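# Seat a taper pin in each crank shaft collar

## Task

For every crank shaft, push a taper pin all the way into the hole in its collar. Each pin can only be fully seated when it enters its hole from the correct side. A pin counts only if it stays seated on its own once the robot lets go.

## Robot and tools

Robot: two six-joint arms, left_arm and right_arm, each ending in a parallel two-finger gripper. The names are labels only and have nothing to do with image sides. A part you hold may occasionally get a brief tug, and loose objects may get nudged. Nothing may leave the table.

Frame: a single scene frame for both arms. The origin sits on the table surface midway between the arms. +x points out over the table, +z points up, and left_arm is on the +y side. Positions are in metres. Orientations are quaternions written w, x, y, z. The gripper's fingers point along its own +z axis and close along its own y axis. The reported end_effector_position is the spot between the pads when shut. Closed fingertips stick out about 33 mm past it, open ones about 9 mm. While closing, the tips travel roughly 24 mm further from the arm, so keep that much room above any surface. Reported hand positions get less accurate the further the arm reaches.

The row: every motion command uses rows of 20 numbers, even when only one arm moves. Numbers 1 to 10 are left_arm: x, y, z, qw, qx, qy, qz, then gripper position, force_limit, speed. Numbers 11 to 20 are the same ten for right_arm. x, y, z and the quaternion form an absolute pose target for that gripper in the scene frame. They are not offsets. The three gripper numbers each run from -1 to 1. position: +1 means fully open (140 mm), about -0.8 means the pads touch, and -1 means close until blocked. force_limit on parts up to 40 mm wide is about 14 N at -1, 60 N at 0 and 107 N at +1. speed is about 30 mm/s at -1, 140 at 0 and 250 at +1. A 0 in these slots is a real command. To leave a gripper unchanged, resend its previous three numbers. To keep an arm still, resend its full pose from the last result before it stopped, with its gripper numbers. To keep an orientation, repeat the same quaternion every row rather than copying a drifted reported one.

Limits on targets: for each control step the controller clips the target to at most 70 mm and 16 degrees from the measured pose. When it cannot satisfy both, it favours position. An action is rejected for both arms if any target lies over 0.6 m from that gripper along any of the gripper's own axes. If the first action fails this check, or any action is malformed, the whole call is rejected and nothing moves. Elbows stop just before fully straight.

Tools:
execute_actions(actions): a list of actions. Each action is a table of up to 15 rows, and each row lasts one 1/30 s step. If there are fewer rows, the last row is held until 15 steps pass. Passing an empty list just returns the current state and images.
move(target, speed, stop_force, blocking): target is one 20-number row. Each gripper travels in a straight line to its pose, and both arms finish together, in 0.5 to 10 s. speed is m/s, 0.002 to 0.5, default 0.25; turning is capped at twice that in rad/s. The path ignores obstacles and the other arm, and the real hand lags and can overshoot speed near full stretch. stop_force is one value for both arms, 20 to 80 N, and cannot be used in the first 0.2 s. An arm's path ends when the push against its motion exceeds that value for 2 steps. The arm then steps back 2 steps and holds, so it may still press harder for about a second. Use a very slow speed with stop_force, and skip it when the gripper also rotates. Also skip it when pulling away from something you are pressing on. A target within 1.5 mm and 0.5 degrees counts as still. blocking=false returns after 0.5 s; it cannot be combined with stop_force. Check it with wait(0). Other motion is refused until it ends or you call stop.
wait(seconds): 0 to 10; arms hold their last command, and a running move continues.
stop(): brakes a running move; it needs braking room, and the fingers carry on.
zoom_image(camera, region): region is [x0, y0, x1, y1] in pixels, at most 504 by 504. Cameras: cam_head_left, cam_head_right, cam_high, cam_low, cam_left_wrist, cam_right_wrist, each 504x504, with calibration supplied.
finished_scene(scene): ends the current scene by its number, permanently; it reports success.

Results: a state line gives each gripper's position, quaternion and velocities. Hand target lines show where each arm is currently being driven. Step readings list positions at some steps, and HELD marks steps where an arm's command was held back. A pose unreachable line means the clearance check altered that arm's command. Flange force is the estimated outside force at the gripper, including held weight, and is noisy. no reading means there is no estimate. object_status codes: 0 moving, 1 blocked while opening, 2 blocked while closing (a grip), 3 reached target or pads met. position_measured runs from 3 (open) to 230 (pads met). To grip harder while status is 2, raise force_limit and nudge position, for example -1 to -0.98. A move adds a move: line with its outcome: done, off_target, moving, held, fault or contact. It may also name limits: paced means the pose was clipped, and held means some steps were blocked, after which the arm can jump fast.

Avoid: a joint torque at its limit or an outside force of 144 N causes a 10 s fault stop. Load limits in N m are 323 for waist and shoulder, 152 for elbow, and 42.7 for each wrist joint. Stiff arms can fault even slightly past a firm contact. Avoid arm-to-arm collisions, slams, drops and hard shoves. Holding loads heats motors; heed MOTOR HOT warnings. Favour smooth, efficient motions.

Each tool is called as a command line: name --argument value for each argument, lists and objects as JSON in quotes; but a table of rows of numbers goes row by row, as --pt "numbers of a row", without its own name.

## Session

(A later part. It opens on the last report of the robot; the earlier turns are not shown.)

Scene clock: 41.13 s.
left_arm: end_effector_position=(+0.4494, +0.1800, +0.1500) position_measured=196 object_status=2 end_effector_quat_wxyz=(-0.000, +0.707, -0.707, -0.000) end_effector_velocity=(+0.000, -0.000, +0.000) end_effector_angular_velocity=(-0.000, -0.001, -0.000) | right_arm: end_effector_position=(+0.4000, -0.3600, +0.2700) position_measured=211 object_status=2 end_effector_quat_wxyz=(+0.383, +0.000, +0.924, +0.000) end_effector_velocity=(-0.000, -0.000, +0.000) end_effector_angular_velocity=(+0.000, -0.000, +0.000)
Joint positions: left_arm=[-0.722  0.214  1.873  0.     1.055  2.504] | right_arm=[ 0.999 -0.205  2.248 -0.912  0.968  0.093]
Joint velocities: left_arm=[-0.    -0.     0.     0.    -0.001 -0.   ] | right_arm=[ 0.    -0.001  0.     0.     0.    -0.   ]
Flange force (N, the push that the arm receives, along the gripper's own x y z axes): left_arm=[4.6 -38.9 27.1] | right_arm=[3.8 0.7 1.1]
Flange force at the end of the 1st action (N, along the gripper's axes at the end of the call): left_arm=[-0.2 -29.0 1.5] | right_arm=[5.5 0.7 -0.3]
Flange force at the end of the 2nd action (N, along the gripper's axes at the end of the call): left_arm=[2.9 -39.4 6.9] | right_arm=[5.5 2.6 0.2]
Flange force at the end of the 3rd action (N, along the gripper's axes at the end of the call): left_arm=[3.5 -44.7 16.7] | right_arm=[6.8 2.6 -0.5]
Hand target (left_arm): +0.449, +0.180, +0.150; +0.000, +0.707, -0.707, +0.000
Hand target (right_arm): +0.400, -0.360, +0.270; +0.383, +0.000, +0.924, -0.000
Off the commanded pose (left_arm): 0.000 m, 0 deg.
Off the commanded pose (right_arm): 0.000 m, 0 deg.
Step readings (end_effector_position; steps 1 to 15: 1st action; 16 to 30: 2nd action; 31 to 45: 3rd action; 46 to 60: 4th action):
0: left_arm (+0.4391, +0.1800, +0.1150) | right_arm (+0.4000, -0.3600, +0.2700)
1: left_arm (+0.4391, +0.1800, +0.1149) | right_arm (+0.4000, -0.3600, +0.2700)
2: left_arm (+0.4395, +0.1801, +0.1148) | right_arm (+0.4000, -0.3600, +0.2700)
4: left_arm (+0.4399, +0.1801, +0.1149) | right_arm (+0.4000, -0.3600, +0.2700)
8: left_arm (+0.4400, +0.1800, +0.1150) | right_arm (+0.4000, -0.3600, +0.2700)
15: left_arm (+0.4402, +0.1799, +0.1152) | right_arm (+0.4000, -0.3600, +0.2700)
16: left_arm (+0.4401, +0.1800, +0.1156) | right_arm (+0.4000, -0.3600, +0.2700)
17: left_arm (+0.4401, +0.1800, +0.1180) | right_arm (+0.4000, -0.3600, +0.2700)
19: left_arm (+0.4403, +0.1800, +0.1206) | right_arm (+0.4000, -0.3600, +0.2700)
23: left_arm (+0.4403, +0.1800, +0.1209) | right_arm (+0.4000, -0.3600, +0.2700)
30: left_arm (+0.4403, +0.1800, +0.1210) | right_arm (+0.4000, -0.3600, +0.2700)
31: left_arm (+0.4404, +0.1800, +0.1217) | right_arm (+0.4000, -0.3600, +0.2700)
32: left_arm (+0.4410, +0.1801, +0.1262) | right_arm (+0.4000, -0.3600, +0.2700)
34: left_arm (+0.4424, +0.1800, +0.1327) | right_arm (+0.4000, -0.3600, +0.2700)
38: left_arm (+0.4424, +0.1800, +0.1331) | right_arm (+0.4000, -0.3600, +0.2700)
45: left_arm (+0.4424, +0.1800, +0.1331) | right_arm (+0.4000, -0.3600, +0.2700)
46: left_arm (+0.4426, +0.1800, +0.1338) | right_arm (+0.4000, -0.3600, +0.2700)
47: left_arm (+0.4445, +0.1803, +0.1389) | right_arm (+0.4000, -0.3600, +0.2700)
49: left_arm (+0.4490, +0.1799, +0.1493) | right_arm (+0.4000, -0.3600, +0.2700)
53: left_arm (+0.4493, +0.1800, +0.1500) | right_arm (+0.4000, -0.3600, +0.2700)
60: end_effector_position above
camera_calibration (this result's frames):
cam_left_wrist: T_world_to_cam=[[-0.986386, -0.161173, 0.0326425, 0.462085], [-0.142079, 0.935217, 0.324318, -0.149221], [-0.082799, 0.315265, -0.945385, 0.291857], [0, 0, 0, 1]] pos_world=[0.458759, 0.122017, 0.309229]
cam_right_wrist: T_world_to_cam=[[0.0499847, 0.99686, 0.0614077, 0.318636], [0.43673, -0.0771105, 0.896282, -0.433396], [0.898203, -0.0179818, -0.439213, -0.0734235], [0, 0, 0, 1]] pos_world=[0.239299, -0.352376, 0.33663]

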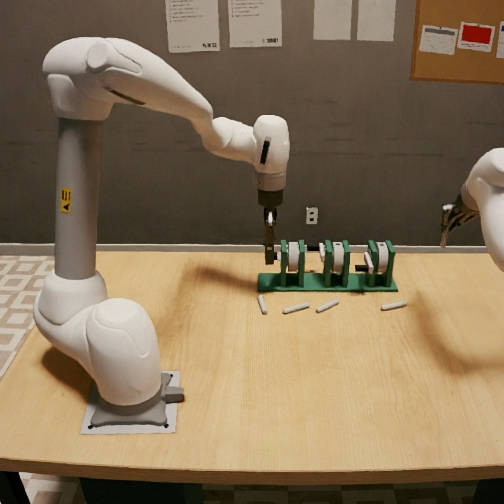

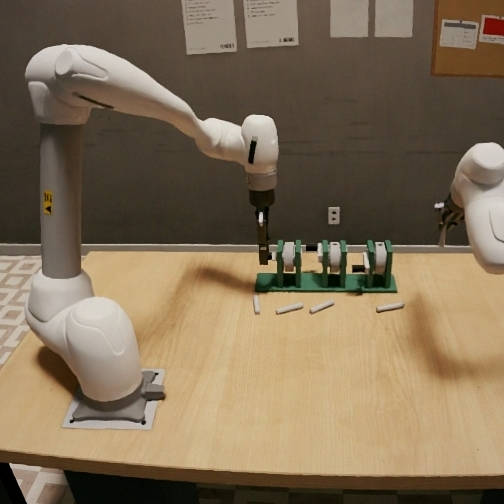

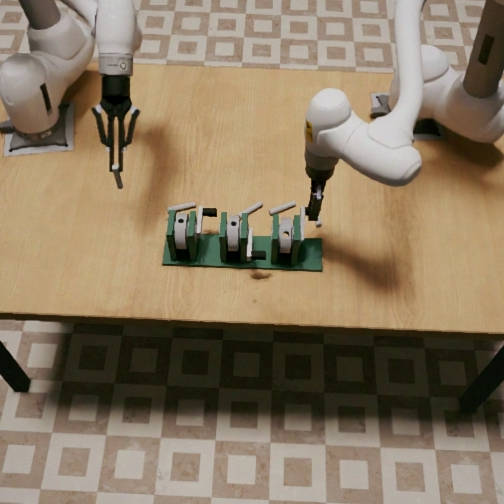

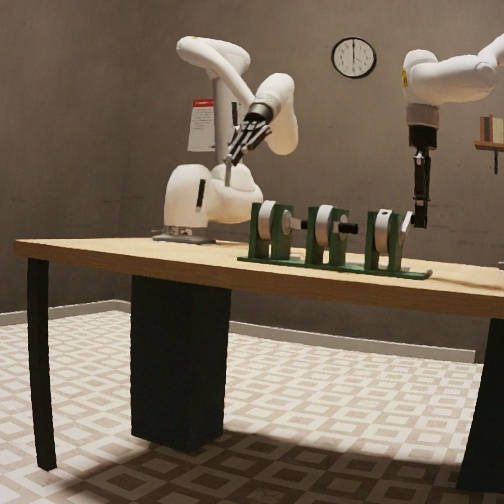

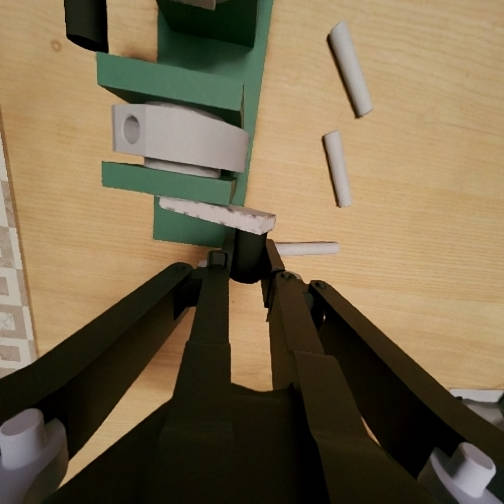

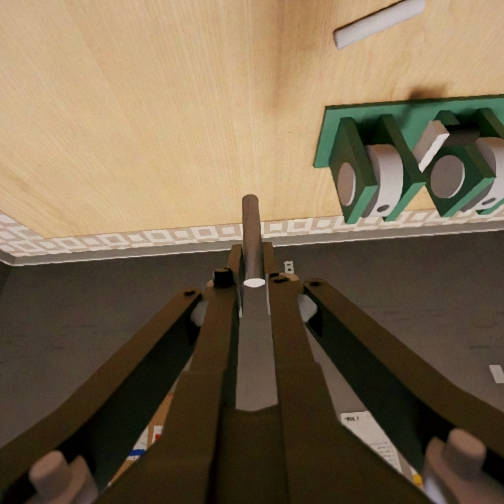

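move --target '[0.485,0.18,0.176,0,0.7071,-0.7071,0,-0.46,-0.6,0,0.40,-0.36,0.27,0.3827,0,0.9239,0,-1,0.6,-0.7]' --speed 0.05

move --target '[0.567,0.18,0.165,0,0.7071,-0.7071,0,-0.46,-0.6,0,0.40,-0.36,0.27,0.3827,0,0.9239,0,-1,0.6,-0.7]' --speed 0.08

move --target '[0.567,0.18,0.21,0,0.7071,-0.7071,0,-0.3,-0.6,0,0.40,-0.36,0.27,0.3827,0,0.9239,0,-1,0.6,-0.7]' --speed 0.1

Scene clock: 43.20 s.
left_arm: end_effector_position=(+0.4850, +0.1800, +0.1760) position_measured=187 object_status=3 end_effector_quat_wxyz=(-0.000, +0.707, -0.707, +0.000) end_effector_velocity=(+0.001, -0.000, +0.001) end_effector_angular_velocity=(+0.000, -0.002, -0.001) | right_arm: end_effector_position=(+0.4000, -0.3600, +0.2700) position_measured=211 object_status=2 end_effector_quat_wxyz=(+0.383, +0.000, +0.924, +0.000) end_effector_velocity=(-0.000, +0.000, -0.001) end_effector_angular_velocity=(-0.001, +0.001, +0.001)
Joint positions: left_arm=[-0.689  0.238  1.79   0.     1.114  2.537] | right_arm=[ 0.999 -0.205  2.248 -0.912  0.968  0.093]
Joint velocities: left_arm=[ 0.     0.    -0.002  0.001  0.001  0.001] | right_arm=[ 0.     0.001  0.    -0.    -0.    -0.   ]
Flange force (N, the push that the arm receives, along the gripper's own x y z axes): left_arm=[-1.8 8.0 0.3] | right_arm=[4.8 -0.3 0.3]
Hand target (left_arm): +0.485, +0.180, +0.176; -0.000, +0.707, -0.707, +0.000
Hand target (right_arm): +0.400, -0.360, +0.270; +0.383, +0.000, +0.924, -0.000
Off the commanded pose (left_arm): 0.000 m, 0 deg.
Off the commanded pose (right_arm): 0.000 m, 0 deg.
move: done
camera_calibration (this result's frames):
cam_left_wrist: T_world_to_cam=[[-0.986398, -0.161118, 0.032557, 0.496376], [-0.14205, 0.935204, 0.32437, -0.152613], [-0.0827092, 0.315333, -0.94537, 0.319334], [0, 0, 0, 1]] pos_world=[0.494357, 0.122003, 0.335231]
cam_right_wrist: T_world_to_cam=[[0.0499847, 0.99686, 0.0614079, 0.318636], [0.43673, -0.0771107, 0.896282, -0.433396], [0.898203, -0.0179817, -0.439213, -0.0734235], [0, 0, 0, 1]] pos_world=[0.239299, -0.352376, 0.33663]

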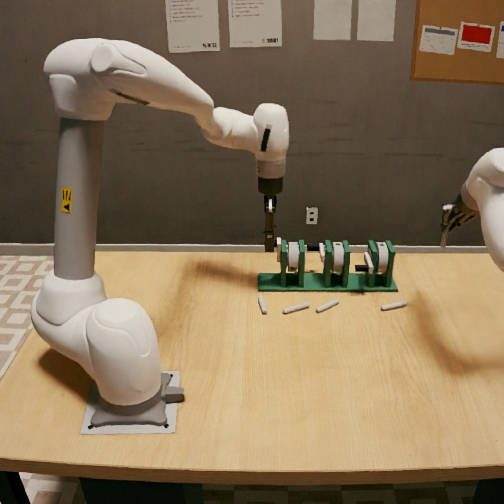

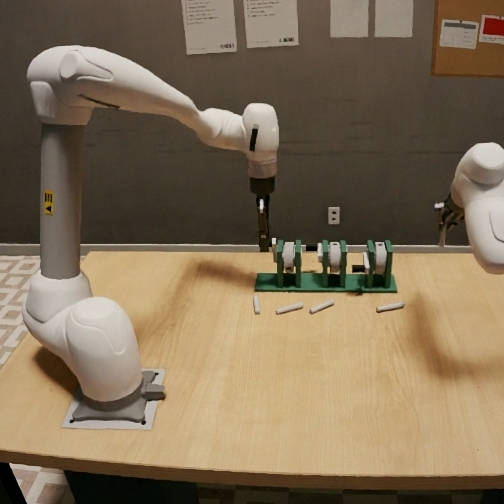

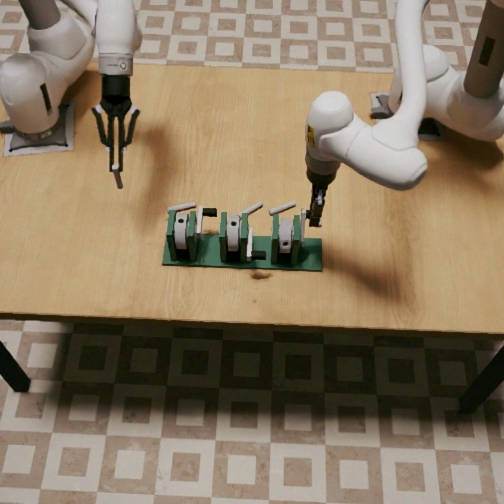

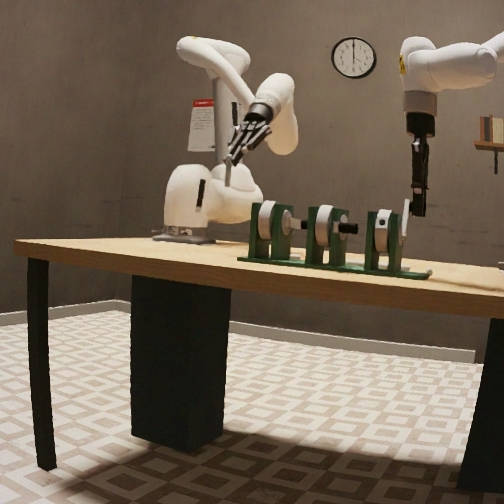

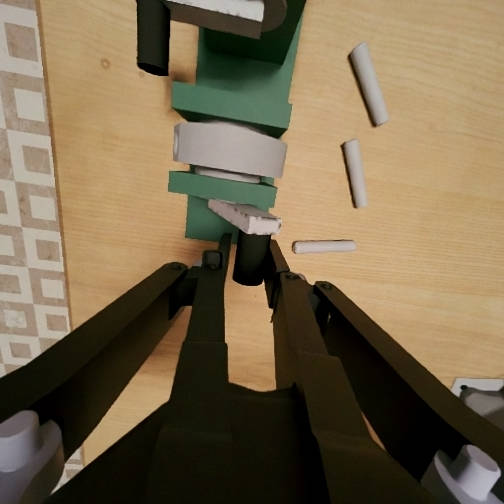

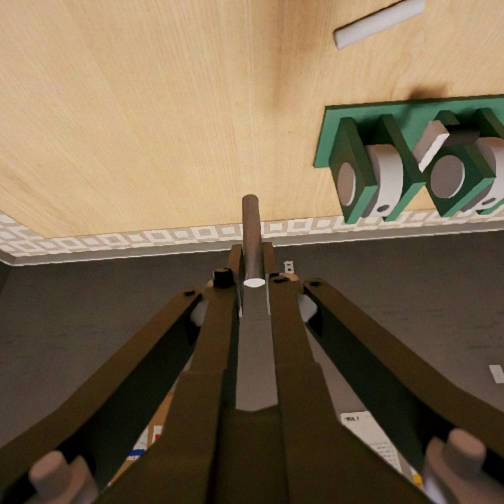

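Scene clock: 44.50 s.
left_arm: end_effector_position=(+0.5670, +0.1800, +0.1651) position_measured=187 object_status=3 end_effector_quat_wxyz=(-0.000, +0.707, -0.707, +0.000) end_effector_velocity=(-0.000, -0.000, -0.001) end_effector_angular_velocity=(-0.000, +0.001, +0.000) | right_arm: end_effector_position=(+0.4000, -0.3600, +0.2700) position_measured=211 object_status=2 end_effector_quat_wxyz=(+0.383, +0.000, +0.924, +0.000) end_effector_velocity=(-0.000, +0.001, +0.001) end_effector_angular_velocity=(+0.001, -0.000, +0.002)
Joint positions: left_arm=[-0.624  0.35   1.659  0.     1.132  2.602] | right_arm=[ 0.999 -0.205  2.248 -0.912  0.968  0.093]
Joint velocities: left_arm=[-0.     0.001  0.001 -0.001 -0.     0.   ] | right_arm=[ 0.001 -0.001 -0.    -0.    -0.001 -0.   ]
Flange force (N, the push that the arm receives, along the gripper's own x y z axes): left_arm=[0.0 5.0 1.0] | right_arm=[4.4 1.9 0.6]
Hand target (left_arm): +0.567, +0.180, +0.165; -0.000, +0.707, -0.707, +0.000
Hand target (right_arm): +0.400, -0.360, +0.270; +0.383, +0.000, +0.924, -0.000
Off the commanded pose (left_arm): 0.000 m, 0 deg.
Off the commanded pose (right_arm): 0.000 m, 0 deg.
move: done
camera_calibration (this result's frames):
cam_left_wrist: T_world_to_cam=[[-0.986395, -0.161159, 0.0324513, 0.577675], [-0.142119, 0.93518, 0.324408, -0.137334], [-0.0826291, 0.315383, -0.94536, 0.315723], [0, 0, 0, 1]] pos_world=[0.576386, 0.121956, 0.324278]
cam_right_wrist: T_world_to_cam=[[0.0499847, 0.99686, 0.0614076, 0.318636], [0.43673, -0.0771104, 0.896282, -0.433396], [0.898203, -0.0179818, -0.439213, -0.0734236], [0, 0, 0, 1]] pos_world=[0.239299, -0.352376, 0.33663]

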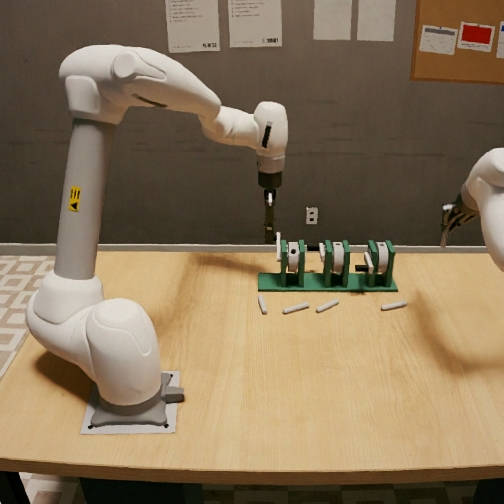

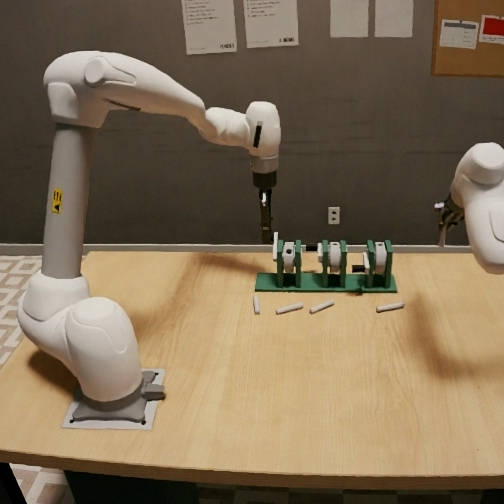

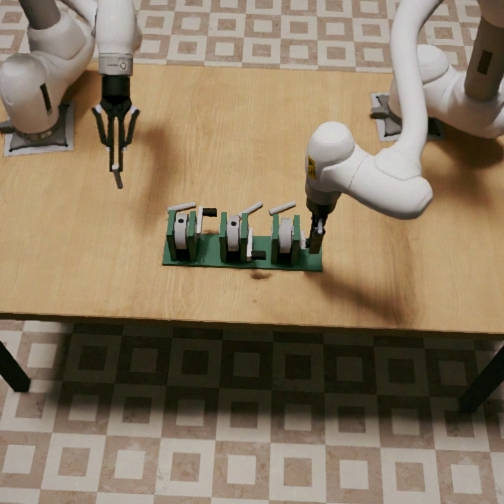

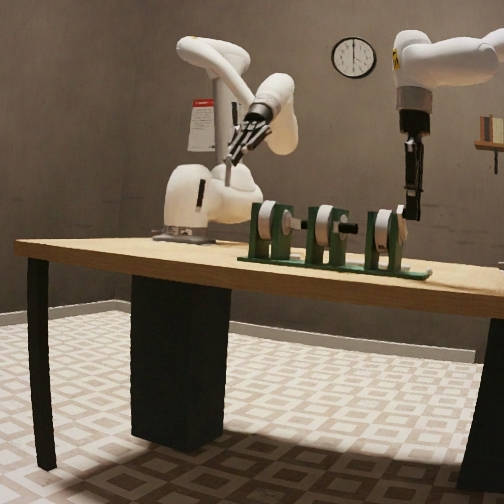

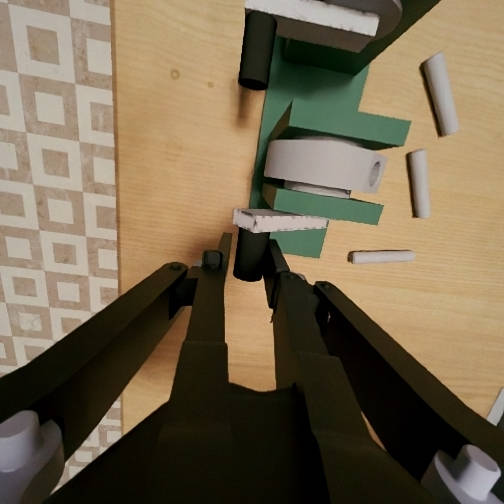

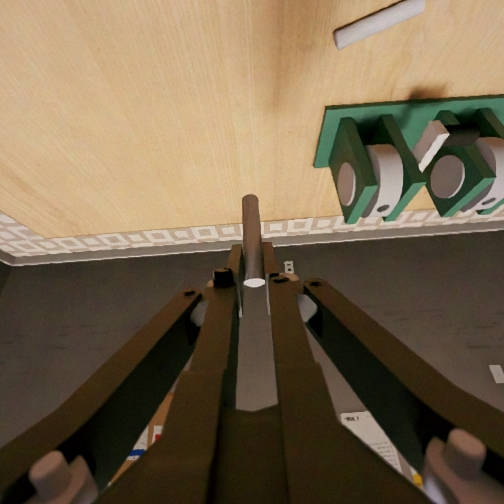

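Scene clock: 45.23 s.
left_arm: end_effector_position=(+0.5670, +0.1801, +0.2100) position_measured=167 object_status=3 end_effector_quat_wxyz=(-0.000, +0.707, -0.707, -0.000) end_effector_velocity=(+0.000, -0.000, +0.001) end_effector_angular_velocity=(-0.001, -0.001, -0.000) | right_arm: end_effector_position=(+0.4000, -0.3600, +0.2700) position_measured=211 object_status=2 end_effector_quat_wxyz=(+0.383, +0.000, +0.924, +0.000) end_effector_velocity=(+0.000, -0.001, -0.000) end_effector_angular_velocity=(-0.000, -0.000, -0.001)
Joint positions: left_arm=[-0.624  0.322  1.611  0.     1.208  2.602] | right_arm=[ 0.999 -0.205  2.248 -0.912  0.968  0.093]
Joint velocities: left_arm=[-0.    -0.001 -0.001 -0.     0.     0.   ] | right_arm=[-0.001 -0.     0.     0.     0.001  0.   ]
Flange force (N, the push that the arm receives, along the gripper's own x y z axes): left_arm=[-0.7 1.3 -0.7] | right_arm=[4.5 -0.8 0.5]
Hand target (left_arm): +0.567, +0.180, +0.210; +0.000, +0.707, -0.707, +0.000
Hand target (right_arm): +0.400, -0.360, +0.270; +0.383, +0.000, +0.924, -0.000
Off the commanded pose (left_arm): 0.000 m, 0 deg.
Off the commanded pose (right_arm): 0.000 m, 0 deg.
move: done
camera_calibration (this result's frames):
cam_left_wrist: T_world_to_cam=[[-0.986408, -0.161052, 0.0325663, 0.576157], [-0.141973, 0.935168, 0.324507, -0.152118], [-0.0827177, 0.315473, -0.945322, 0.35814], [0, 0, 0, 1]] pos_world=[0.576354, 0.122064, 0.369158]
cam_right_wrist: T_world_to_cam=[[0.0499847, 0.99686, 0.0614079, 0.318636], [0.43673, -0.0771107, 0.896282, -0.433396], [0.898203, -0.0179817, -0.439213, -0.0734234], [0, 0, 0, 1]] pos_world=[0.239299, -0.352376, 0.33663]

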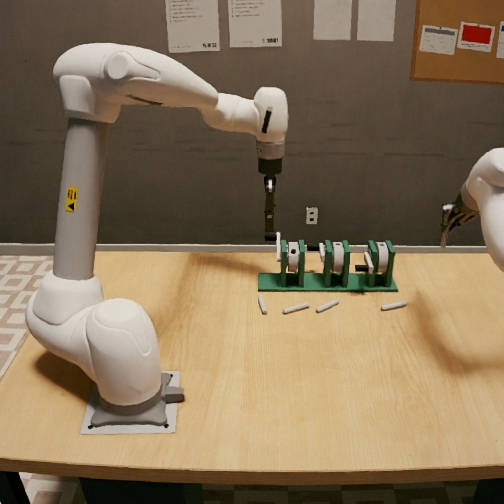

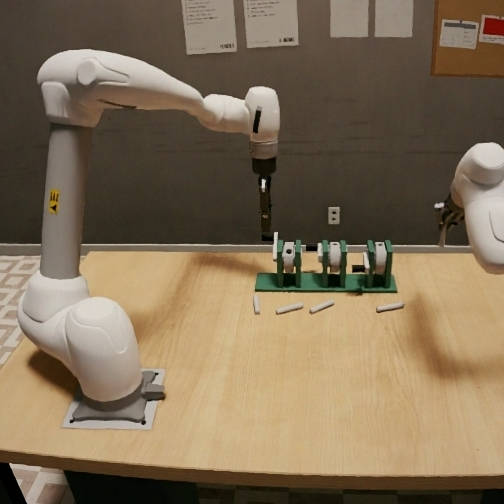

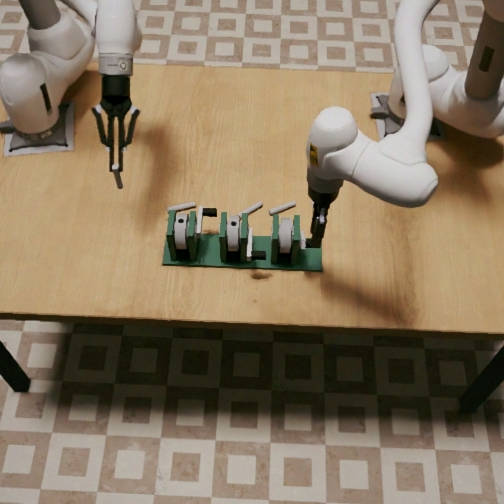

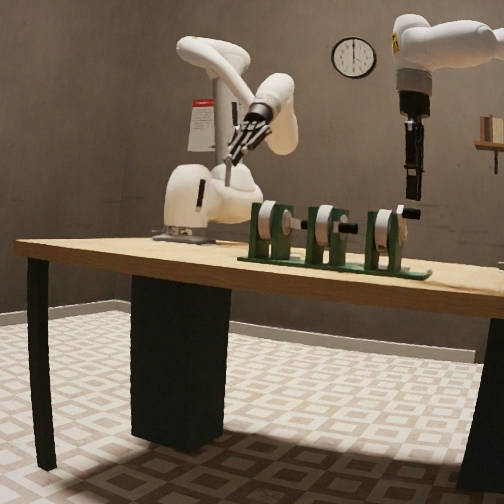

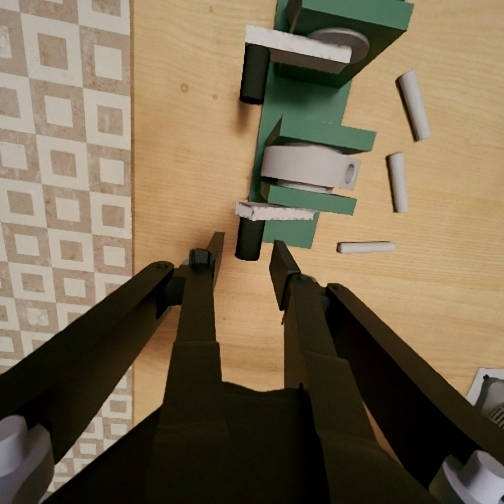

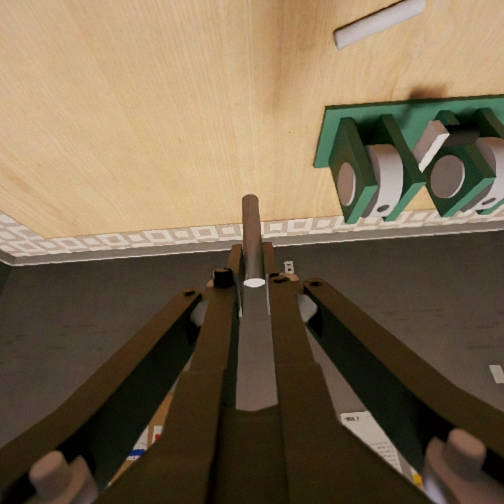

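move --target '[0.578,0.18,0.156,0,0.7071,-0.7071,0,-0.8,-0.6,1,0.40,-0.36,0.27,0.3827,0,0.9239,0,-1,0.6,-0.7]' --speed 0.04

zoom_image --camera "cam_low" --region '[300,190,440,280]'

zoom_image --camera "cam_high" --region '[210,205,330,275]'

Scene clock: 47.37 s.
left_arm: end_effector_position=(+0.5780, +0.1800, +0.1560) position_measured=229 object_status=3 end_effector_quat_wxyz=(+0.000, +0.707, -0.707, +0.000) end_effector_velocity=(-0.001, +0.001, -0.000) end_effector_angular_velocity=(+0.002, +0.000, -0.001) | right_arm: end_effector_position=(+0.4000, -0.3600, +0.2700) position_measured=211 object_status=2 end_effector_quat_wxyz=(+0.383, +0.000, +0.924, +0.000) end_effector_velocity=(-0.000, -0.000, +0.000) end_effector_angular_velocity=(-0.001, -0.000, +0.000)
Joint positions: left_arm=[-0.616  0.371  1.647 -0.     1.123  2.609] | right_arm=[ 0.999 -0.205  2.248 -0.912  0.968  0.093]
Joint velocities: left_arm=[ 0.    -0.     0.001  0.002  0.    -0.   ] | right_arm=[ 0.001 -0.     0.    -0.     0.001 -0.   ]
Flange force (N, the push that the arm receives, along the gripper's own x y z axes): left_arm=[-0.7 5.8 -0.8] | right_arm=[4.0 1.0 0.0]
Hand target (left_arm): +0.578, +0.180, +0.156; -0.000, +0.707, -0.707, -0.000
Hand target (right_arm): +0.400, -0.360, +0.270; +0.383, +0.000, +0.924, -0.000
Off the commanded pose (left_arm): 0.000 m, 0 deg.
Off the commanded pose (right_arm): 0.000 m, 0 deg.
move: done
camera_calibration (this result's frames):
cam_left_wrist: T_world_to_cam=[[-0.986357, -0.161353, 0.0326364, 0.588817], [-0.142256, 0.935208, 0.324267, -0.132717], [-0.0828432, 0.315201, -0.945402, 0.308253], [0, 0, 0, 1]] pos_world=[0.587441, 0.121964, 0.315242]
cam_right_wrist: T_world_to_cam=[[0.0499848, 0.99686, 0.0614076, 0.318636], [0.43673, -0.0771105, 0.896282, -0.433396], [0.898203, -0.0179819, -0.439213, -0.0734235], [0, 0, 0, 1]] pos_world=[0.239299, -0.352376, 0.33663]

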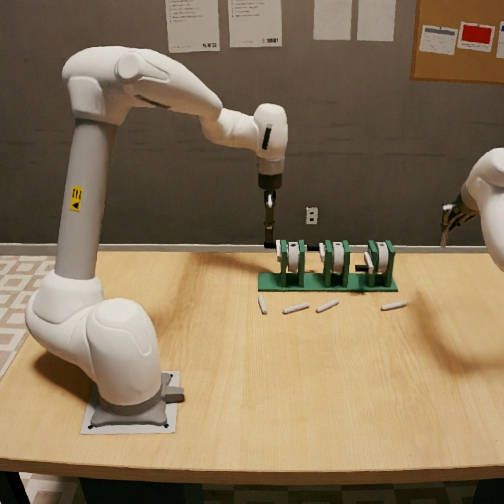

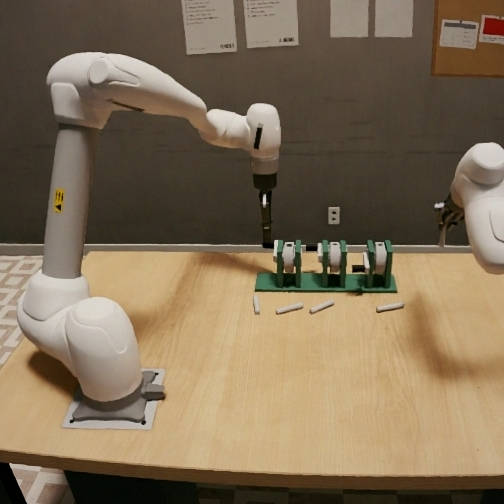

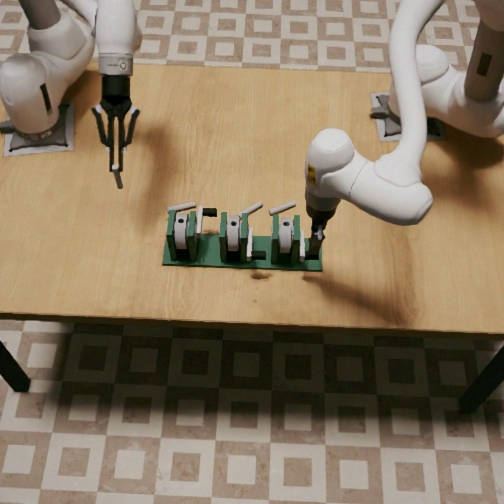

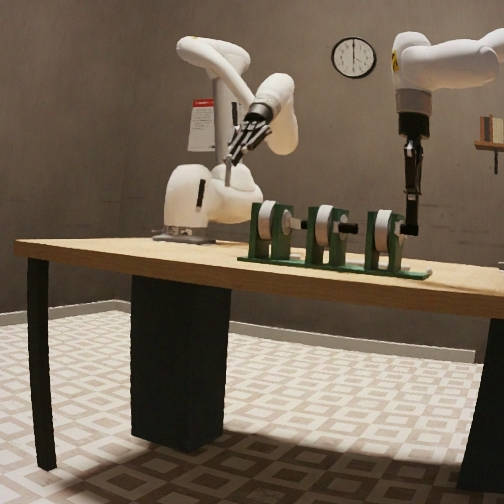

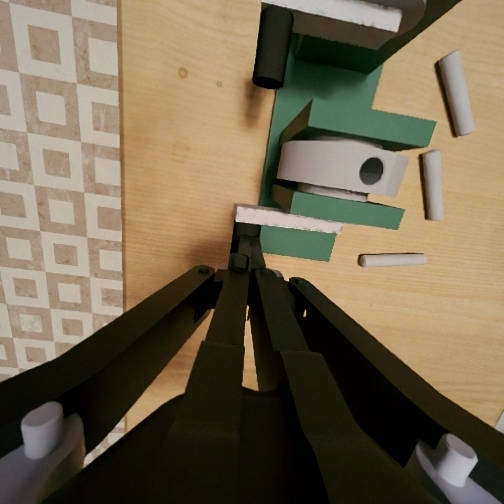

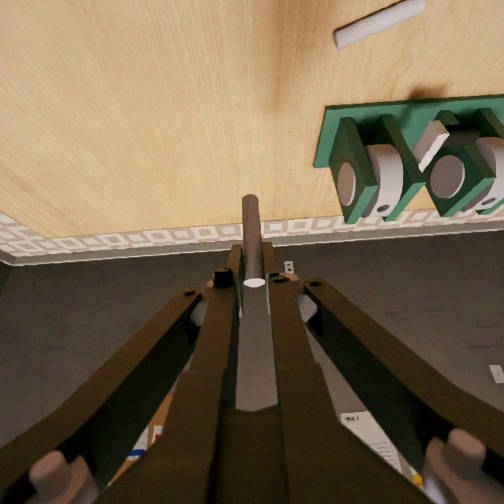

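Region (300, 190, 440, 280) of cam_low's 504x504 image, scaled by 3.600, with more detail than that image has; it fills the top 324 rows of this view, and the rest is white.

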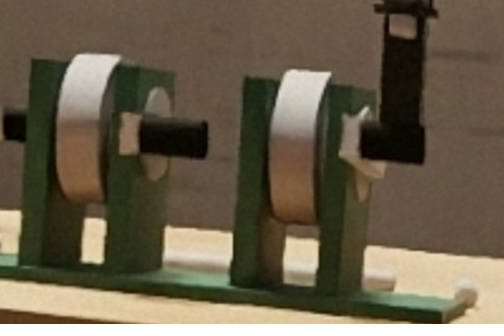

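Region (210, 205, 330, 275) of cam_high's 504x504 image, scaled by 4.200, with more detail than that image has; it fills the top 294 rows of this view, and the rest is white.

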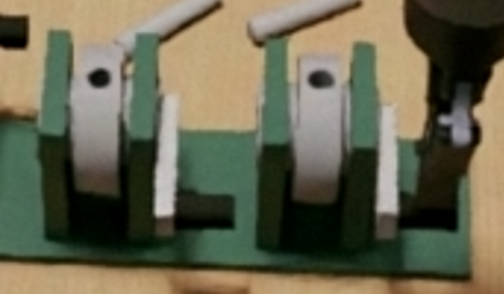

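move --target '[0.58,0.18,0.147,0,0.7071,-0.7071,0,-0.8,-0.6,1,0.40,-0.36,0.27,0.3827,0,0.9239,0,-1,0.6,-0.7]' --speed 0.03

move --target '[0.58,0.16,0.20,0,0.7071,-0.7071,0,-0.8,-0.6,1,0.40,-0.36,0.27,0.3827,0,0.9239,0,-1,0.6,-0.7]'

move --target '[0.581,0.033,0.195,0,0.7071,-0.7071,0,-0.3,-0.6,0,0.40,-0.36,0.27,0.3827,0,0.9239,0,-1,0.6,-0.7]'

zoom_image --camera "cam_low" --region '[300,190,440,280]'

Scene clock: 48.87 s.
left_arm: end_effector_position=(+0.5800, +0.1800, +0.1470) position_measured=229 object_status=3 end_effector_quat_wxyz=(-0.000, +0.707, -0.707, -0.000) end_effector_velocity=(-0.000, +0.000, -0.000) end_effector_angular_velocity=(+0.000, +0.000, -0.000) | right_arm: end_effector_position=(+0.4000, -0.3600, +0.2700) position_measured=211 object_status=2 end_effector_quat_wxyz=(+0.383, +0.000, +0.924, +0.000) end_effector_velocity=(+0.000, -0.000, -0.000) end_effector_angular_velocity=(-0.001, +0.000, -0.000)
Joint positions: left_arm=[-0.615  0.38   1.652  0.     1.11   2.611] | right_arm=[ 0.999 -0.205  2.248 -0.912  0.968  0.093]
Joint velocities: left_arm=[-0.     0.     0.001  0.    -0.     0.   ] | right_arm=[-0.     0.001 -0.     0.     0.     0.   ]
Flange force (N, the push that the arm receives, along the gripper's own x y z axes): left_arm=[-1.6 4.7 -1.4] | right_arm=[4.2 0.7 1.1]
Hand target (left_arm): +0.580, +0.180, +0.147; -0.000, +0.707, -0.707, -0.000
Hand target (right_arm): +0.400, -0.360, +0.270; +0.383, +0.000, +0.924, -0.000
Off the commanded pose (left_arm): 0.000 m, 0 deg.
Off the commanded pose (right_arm): 0.000 m, 0 deg.
move: done
camera_calibration (this result's frames):
cam_left_wrist: T_world_to_cam=[[-0.986382, -0.161208, 0.0325944, 0.591061], [-0.142125, 0.935199, 0.324349, -0.129658], [-0.0827698, 0.3153, -0.945376, 0.299816], [0, 0, 0, 1]] pos_world=[0.5894, 0.122007, 0.306228]
cam_right_wrist: T_world_to_cam=[[0.0499848, 0.99686, 0.0614077, 0.318636], [0.43673, -0.0771105, 0.896282, -0.433396], [0.898203, -0.0179819, -0.439213, -0.0734235], [0, 0, 0, 1]] pos_world=[0.239299, -0.352376, 0.33663]

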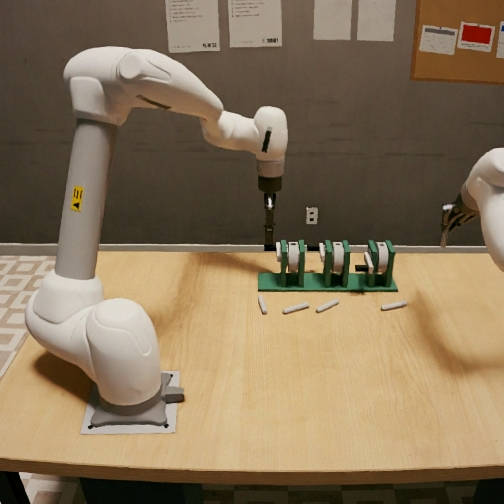

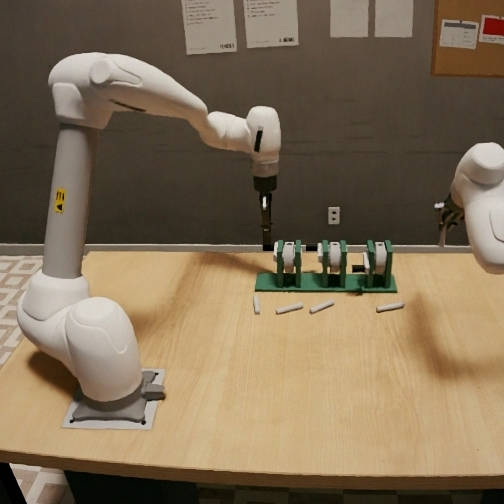

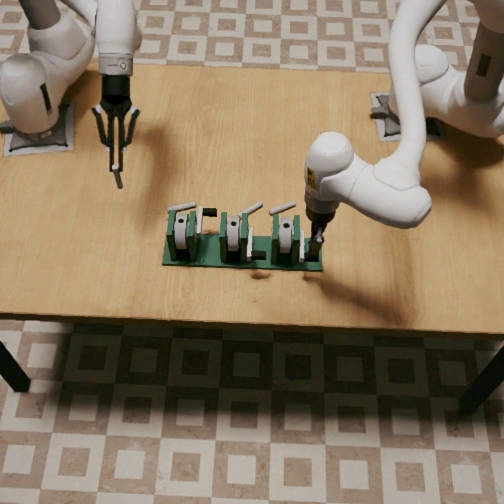

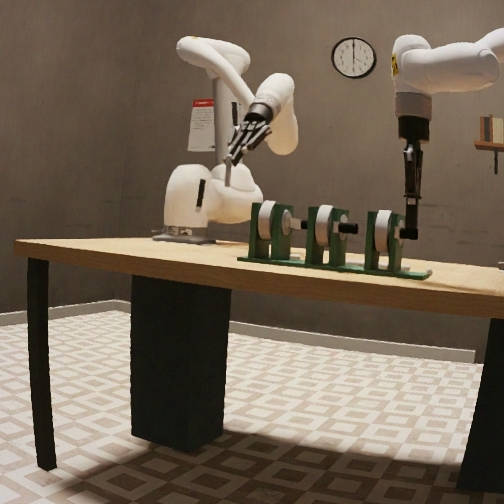

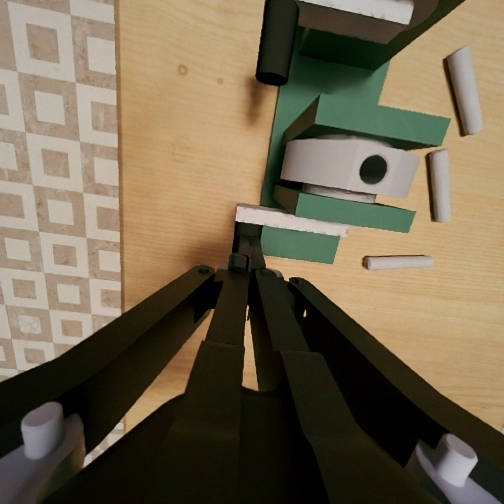

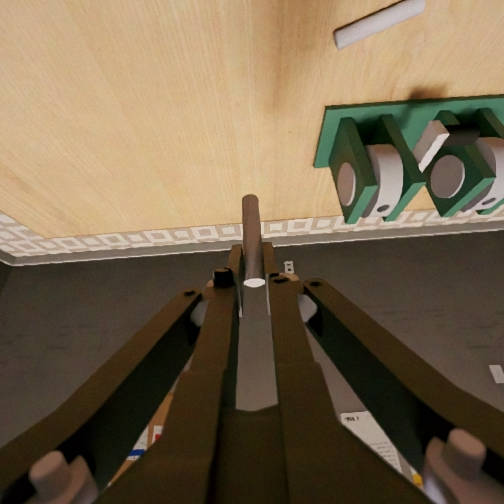

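Scene clock: 49.60 s.
left_arm: end_effector_position=(+0.5799, +0.1601, +0.2000) position_measured=229 object_status=3 end_effector_quat_wxyz=(-0.000, +0.707, -0.707, -0.000) end_effector_velocity=(-0.000, -0.001, -0.001) end_effector_angular_velocity=(-0.000, +0.001, -0.001) | right_arm: end_effector_position=(+0.4000, -0.3600, +0.2700) position_measured=211 object_status=2 end_effector_quat_wxyz=(+0.383, +0.000, +0.924, +0.000) end_effector_velocity=(-0.000, -0.000, +0.001) end_effector_angular_velocity=(+0.001, -0.001, -0.001)
Joint positions: left_arm=[-0.638  0.359  1.578  0.     1.204  2.588] | right_arm=[ 0.999 -0.205  2.248 -0.912  0.968  0.093]
Joint velocities: left_arm=[-0.     0.001  0.    -0.001 -0.     0.001] | right_arm=[-0.    -0.001  0.    -0.     0.     0.   ]
Flange force (N, the push that the arm receives, along the gripper's own x y z axes): left_arm=[-0.4 3.5 -0.7] | right_arm=[4.6 1.1 0.0]
Hand target (left_arm): +0.580, +0.160, +0.200; +0.000, +0.707, -0.707, -0.000
Hand target (right_arm): +0.400, -0.360, +0.270; +0.383, +0.000, +0.924, -0.000
Off the commanded pose (left_arm): 0.000 m, 0 deg.
Off the commanded pose (right_arm): 0.000 m, 0 deg.
move: done
camera_calibration (this result's frames):
cam_left_wrist: T_world_to_cam=[[-0.986404, -0.161059, 0.032663, 0.586006], [-0.141957, 0.935205, 0.324408, -0.128315], [-0.0827955, 0.315361, -0.945353, 0.356166], [0, 0, 0, 1]] pos_world=[0.589313, 0.102062, 0.359189]
cam_right_wrist: T_world_to_cam=[[0.0499847, 0.99686, 0.0614077, 0.318636], [0.43673, -0.0771105, 0.896282, -0.433396], [0.898203, -0.0179818, -0.439213, -0.0734235], [0, 0, 0, 1]] pos_world=[0.239299, -0.352376, 0.33663]

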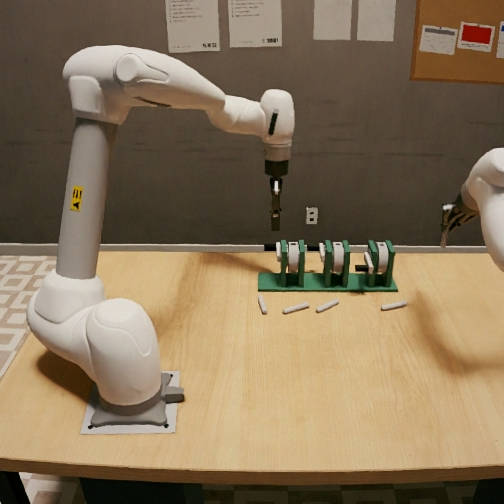

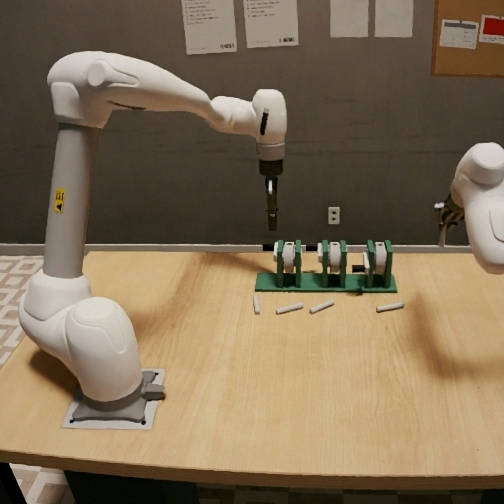

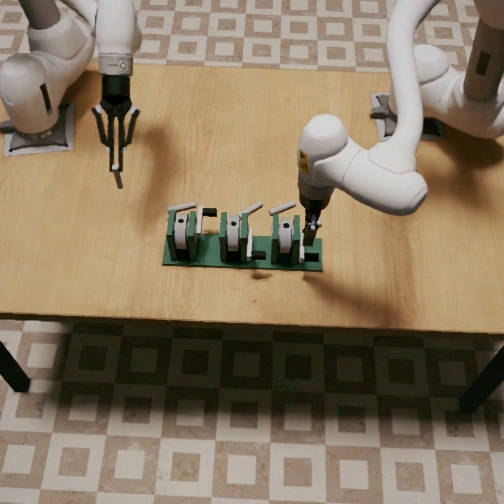

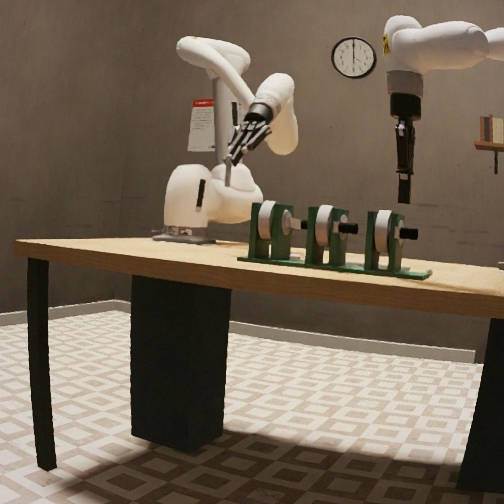

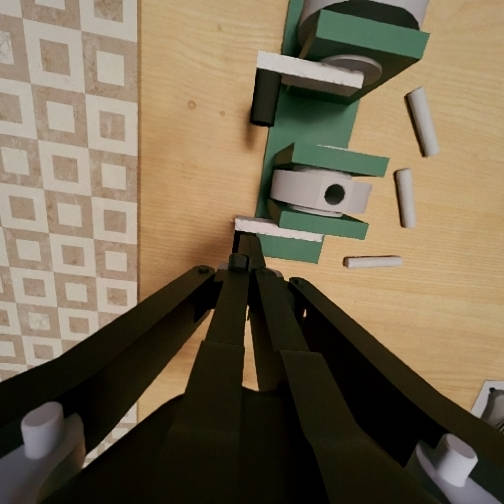

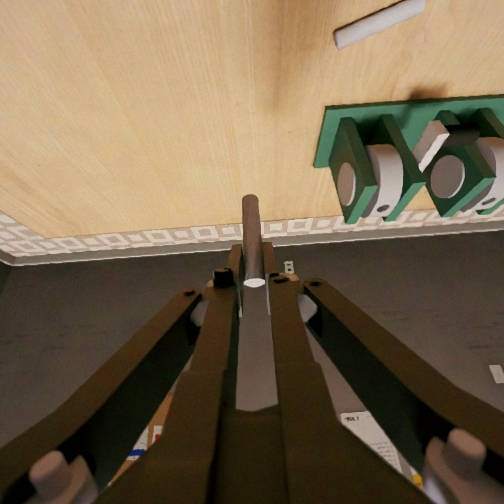

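Scene clock: 50.50 s.
left_arm: end_effector_position=(+0.5808, +0.0329, +0.1951) position_measured=167 object_status=3 end_effector_quat_wxyz=(+0.000, +0.707, -0.707, -0.000) end_effector_velocity=(-0.001, -0.000, -0.001) end_effector_angular_velocity=(+0.001, +0.001, -0.001) | right_arm: end_effector_position=(+0.4000, -0.3600, +0.2700) position_measured=211 object_status=2 end_effector_quat_wxyz=(+0.383, +0.000, +0.924, +0.000) end_effector_velocity=(-0.000, +0.000, -0.000) end_effector_angular_velocity=(-0.001, +0.000, +0.000)
Joint positions: left_arm=[-0.771  0.469  1.426 -0.001  1.247  2.455] | right_arm=[ 0.999 -0.205  2.248 -0.912  0.968  0.093]
Joint velocities: left_arm=[-0.001  0.001  0.    -0.     0.    -0.   ] | right_arm=[ 0.001  0.001 -0.     0.     0.     0.   ]
Flange force (N, the push that the arm receives, along the gripper's own x y z axes): left_arm=[-3.2 4.2 0.6] | right_arm=[4.0 1.5 2.5]
Hand target (left_arm): +0.581, +0.033, +0.195; +0.000, +0.707, -0.707, -0.000
Hand target (right_arm): +0.400, -0.360, +0.270; +0.383, +0.000, +0.924, -0.000
Off the commanded pose (left_arm): 0.000 m, 0 deg.
Off the commanded pose (right_arm): 0.000 m, 0 deg.
move: done
camera_calibration (this result's frames):
cam_left_wrist: T_world_to_cam=[[-0.986352, -0.16128, 0.0331504, 0.566402], [-0.142048, 0.935332, 0.324, -0.00759082], [-0.0832613, 0.314869, -0.945476, 0.39202], [0, 0, 0, 1]] pos_world=[0.590233, -0.0249859, 0.354328]
cam_right_wrist: T_world_to_cam=[[0.0499849, 0.99686, 0.0614077, 0.318636], [0.43673, -0.0771106, 0.896282, -0.433396], [0.898203, -0.0179819, -0.439213, -0.0734236], [0, 0, 0, 1]] pos_world=[0.239299, -0.352376, 0.33663]

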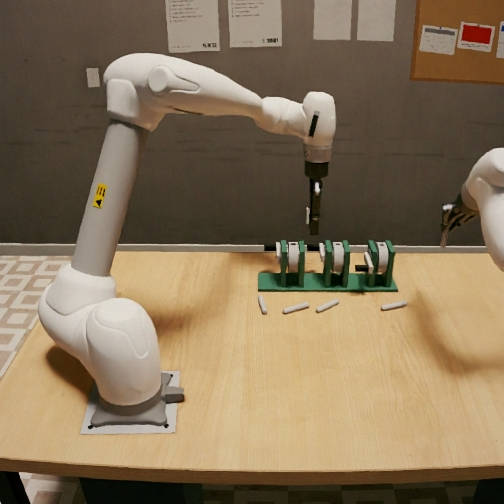

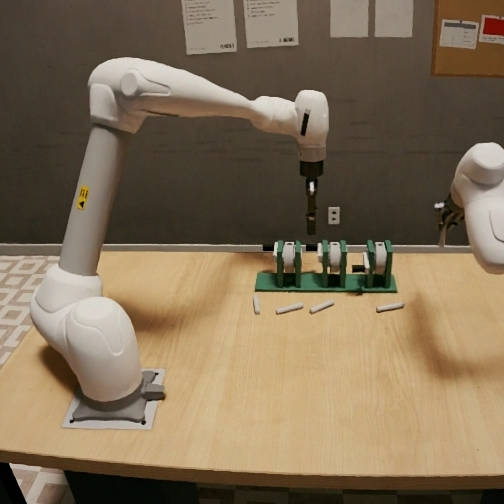

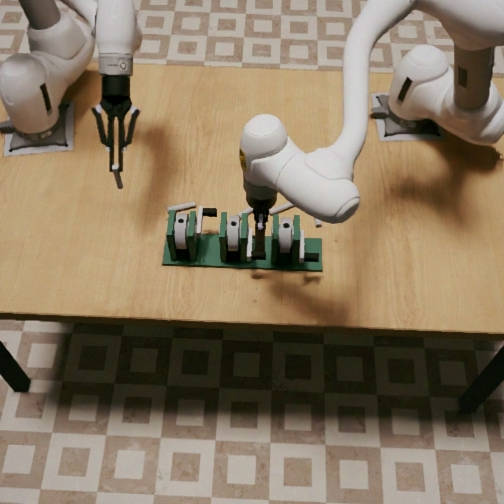

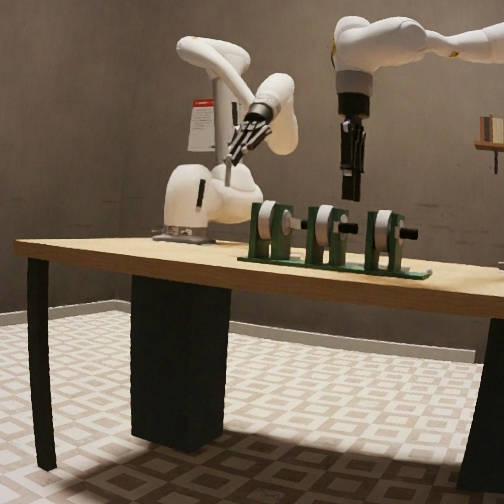

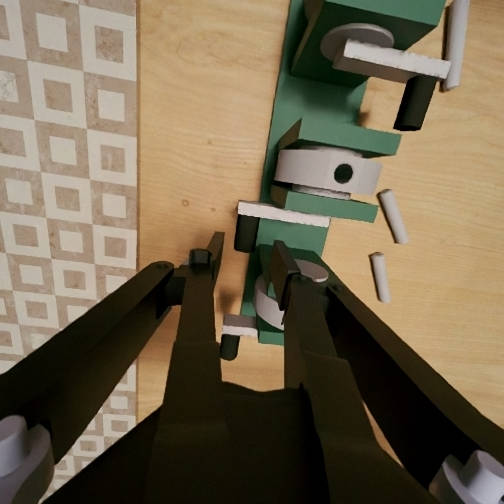

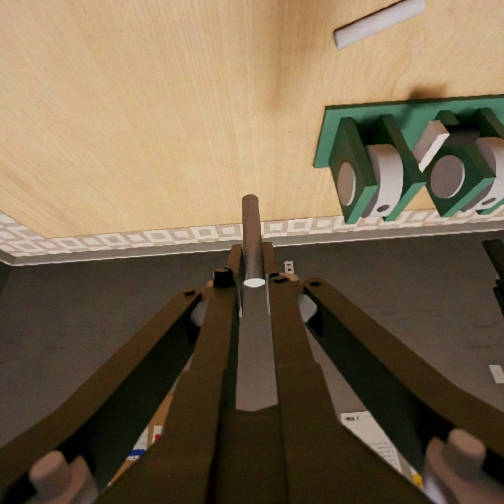

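Region (300, 190, 440, 280) of cam_low's 504x504 image, scaled by 3.600, with more detail than that image has; it fills the top 324 rows of this view, and the rest is white.

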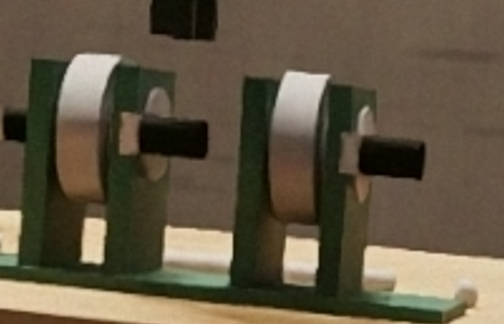

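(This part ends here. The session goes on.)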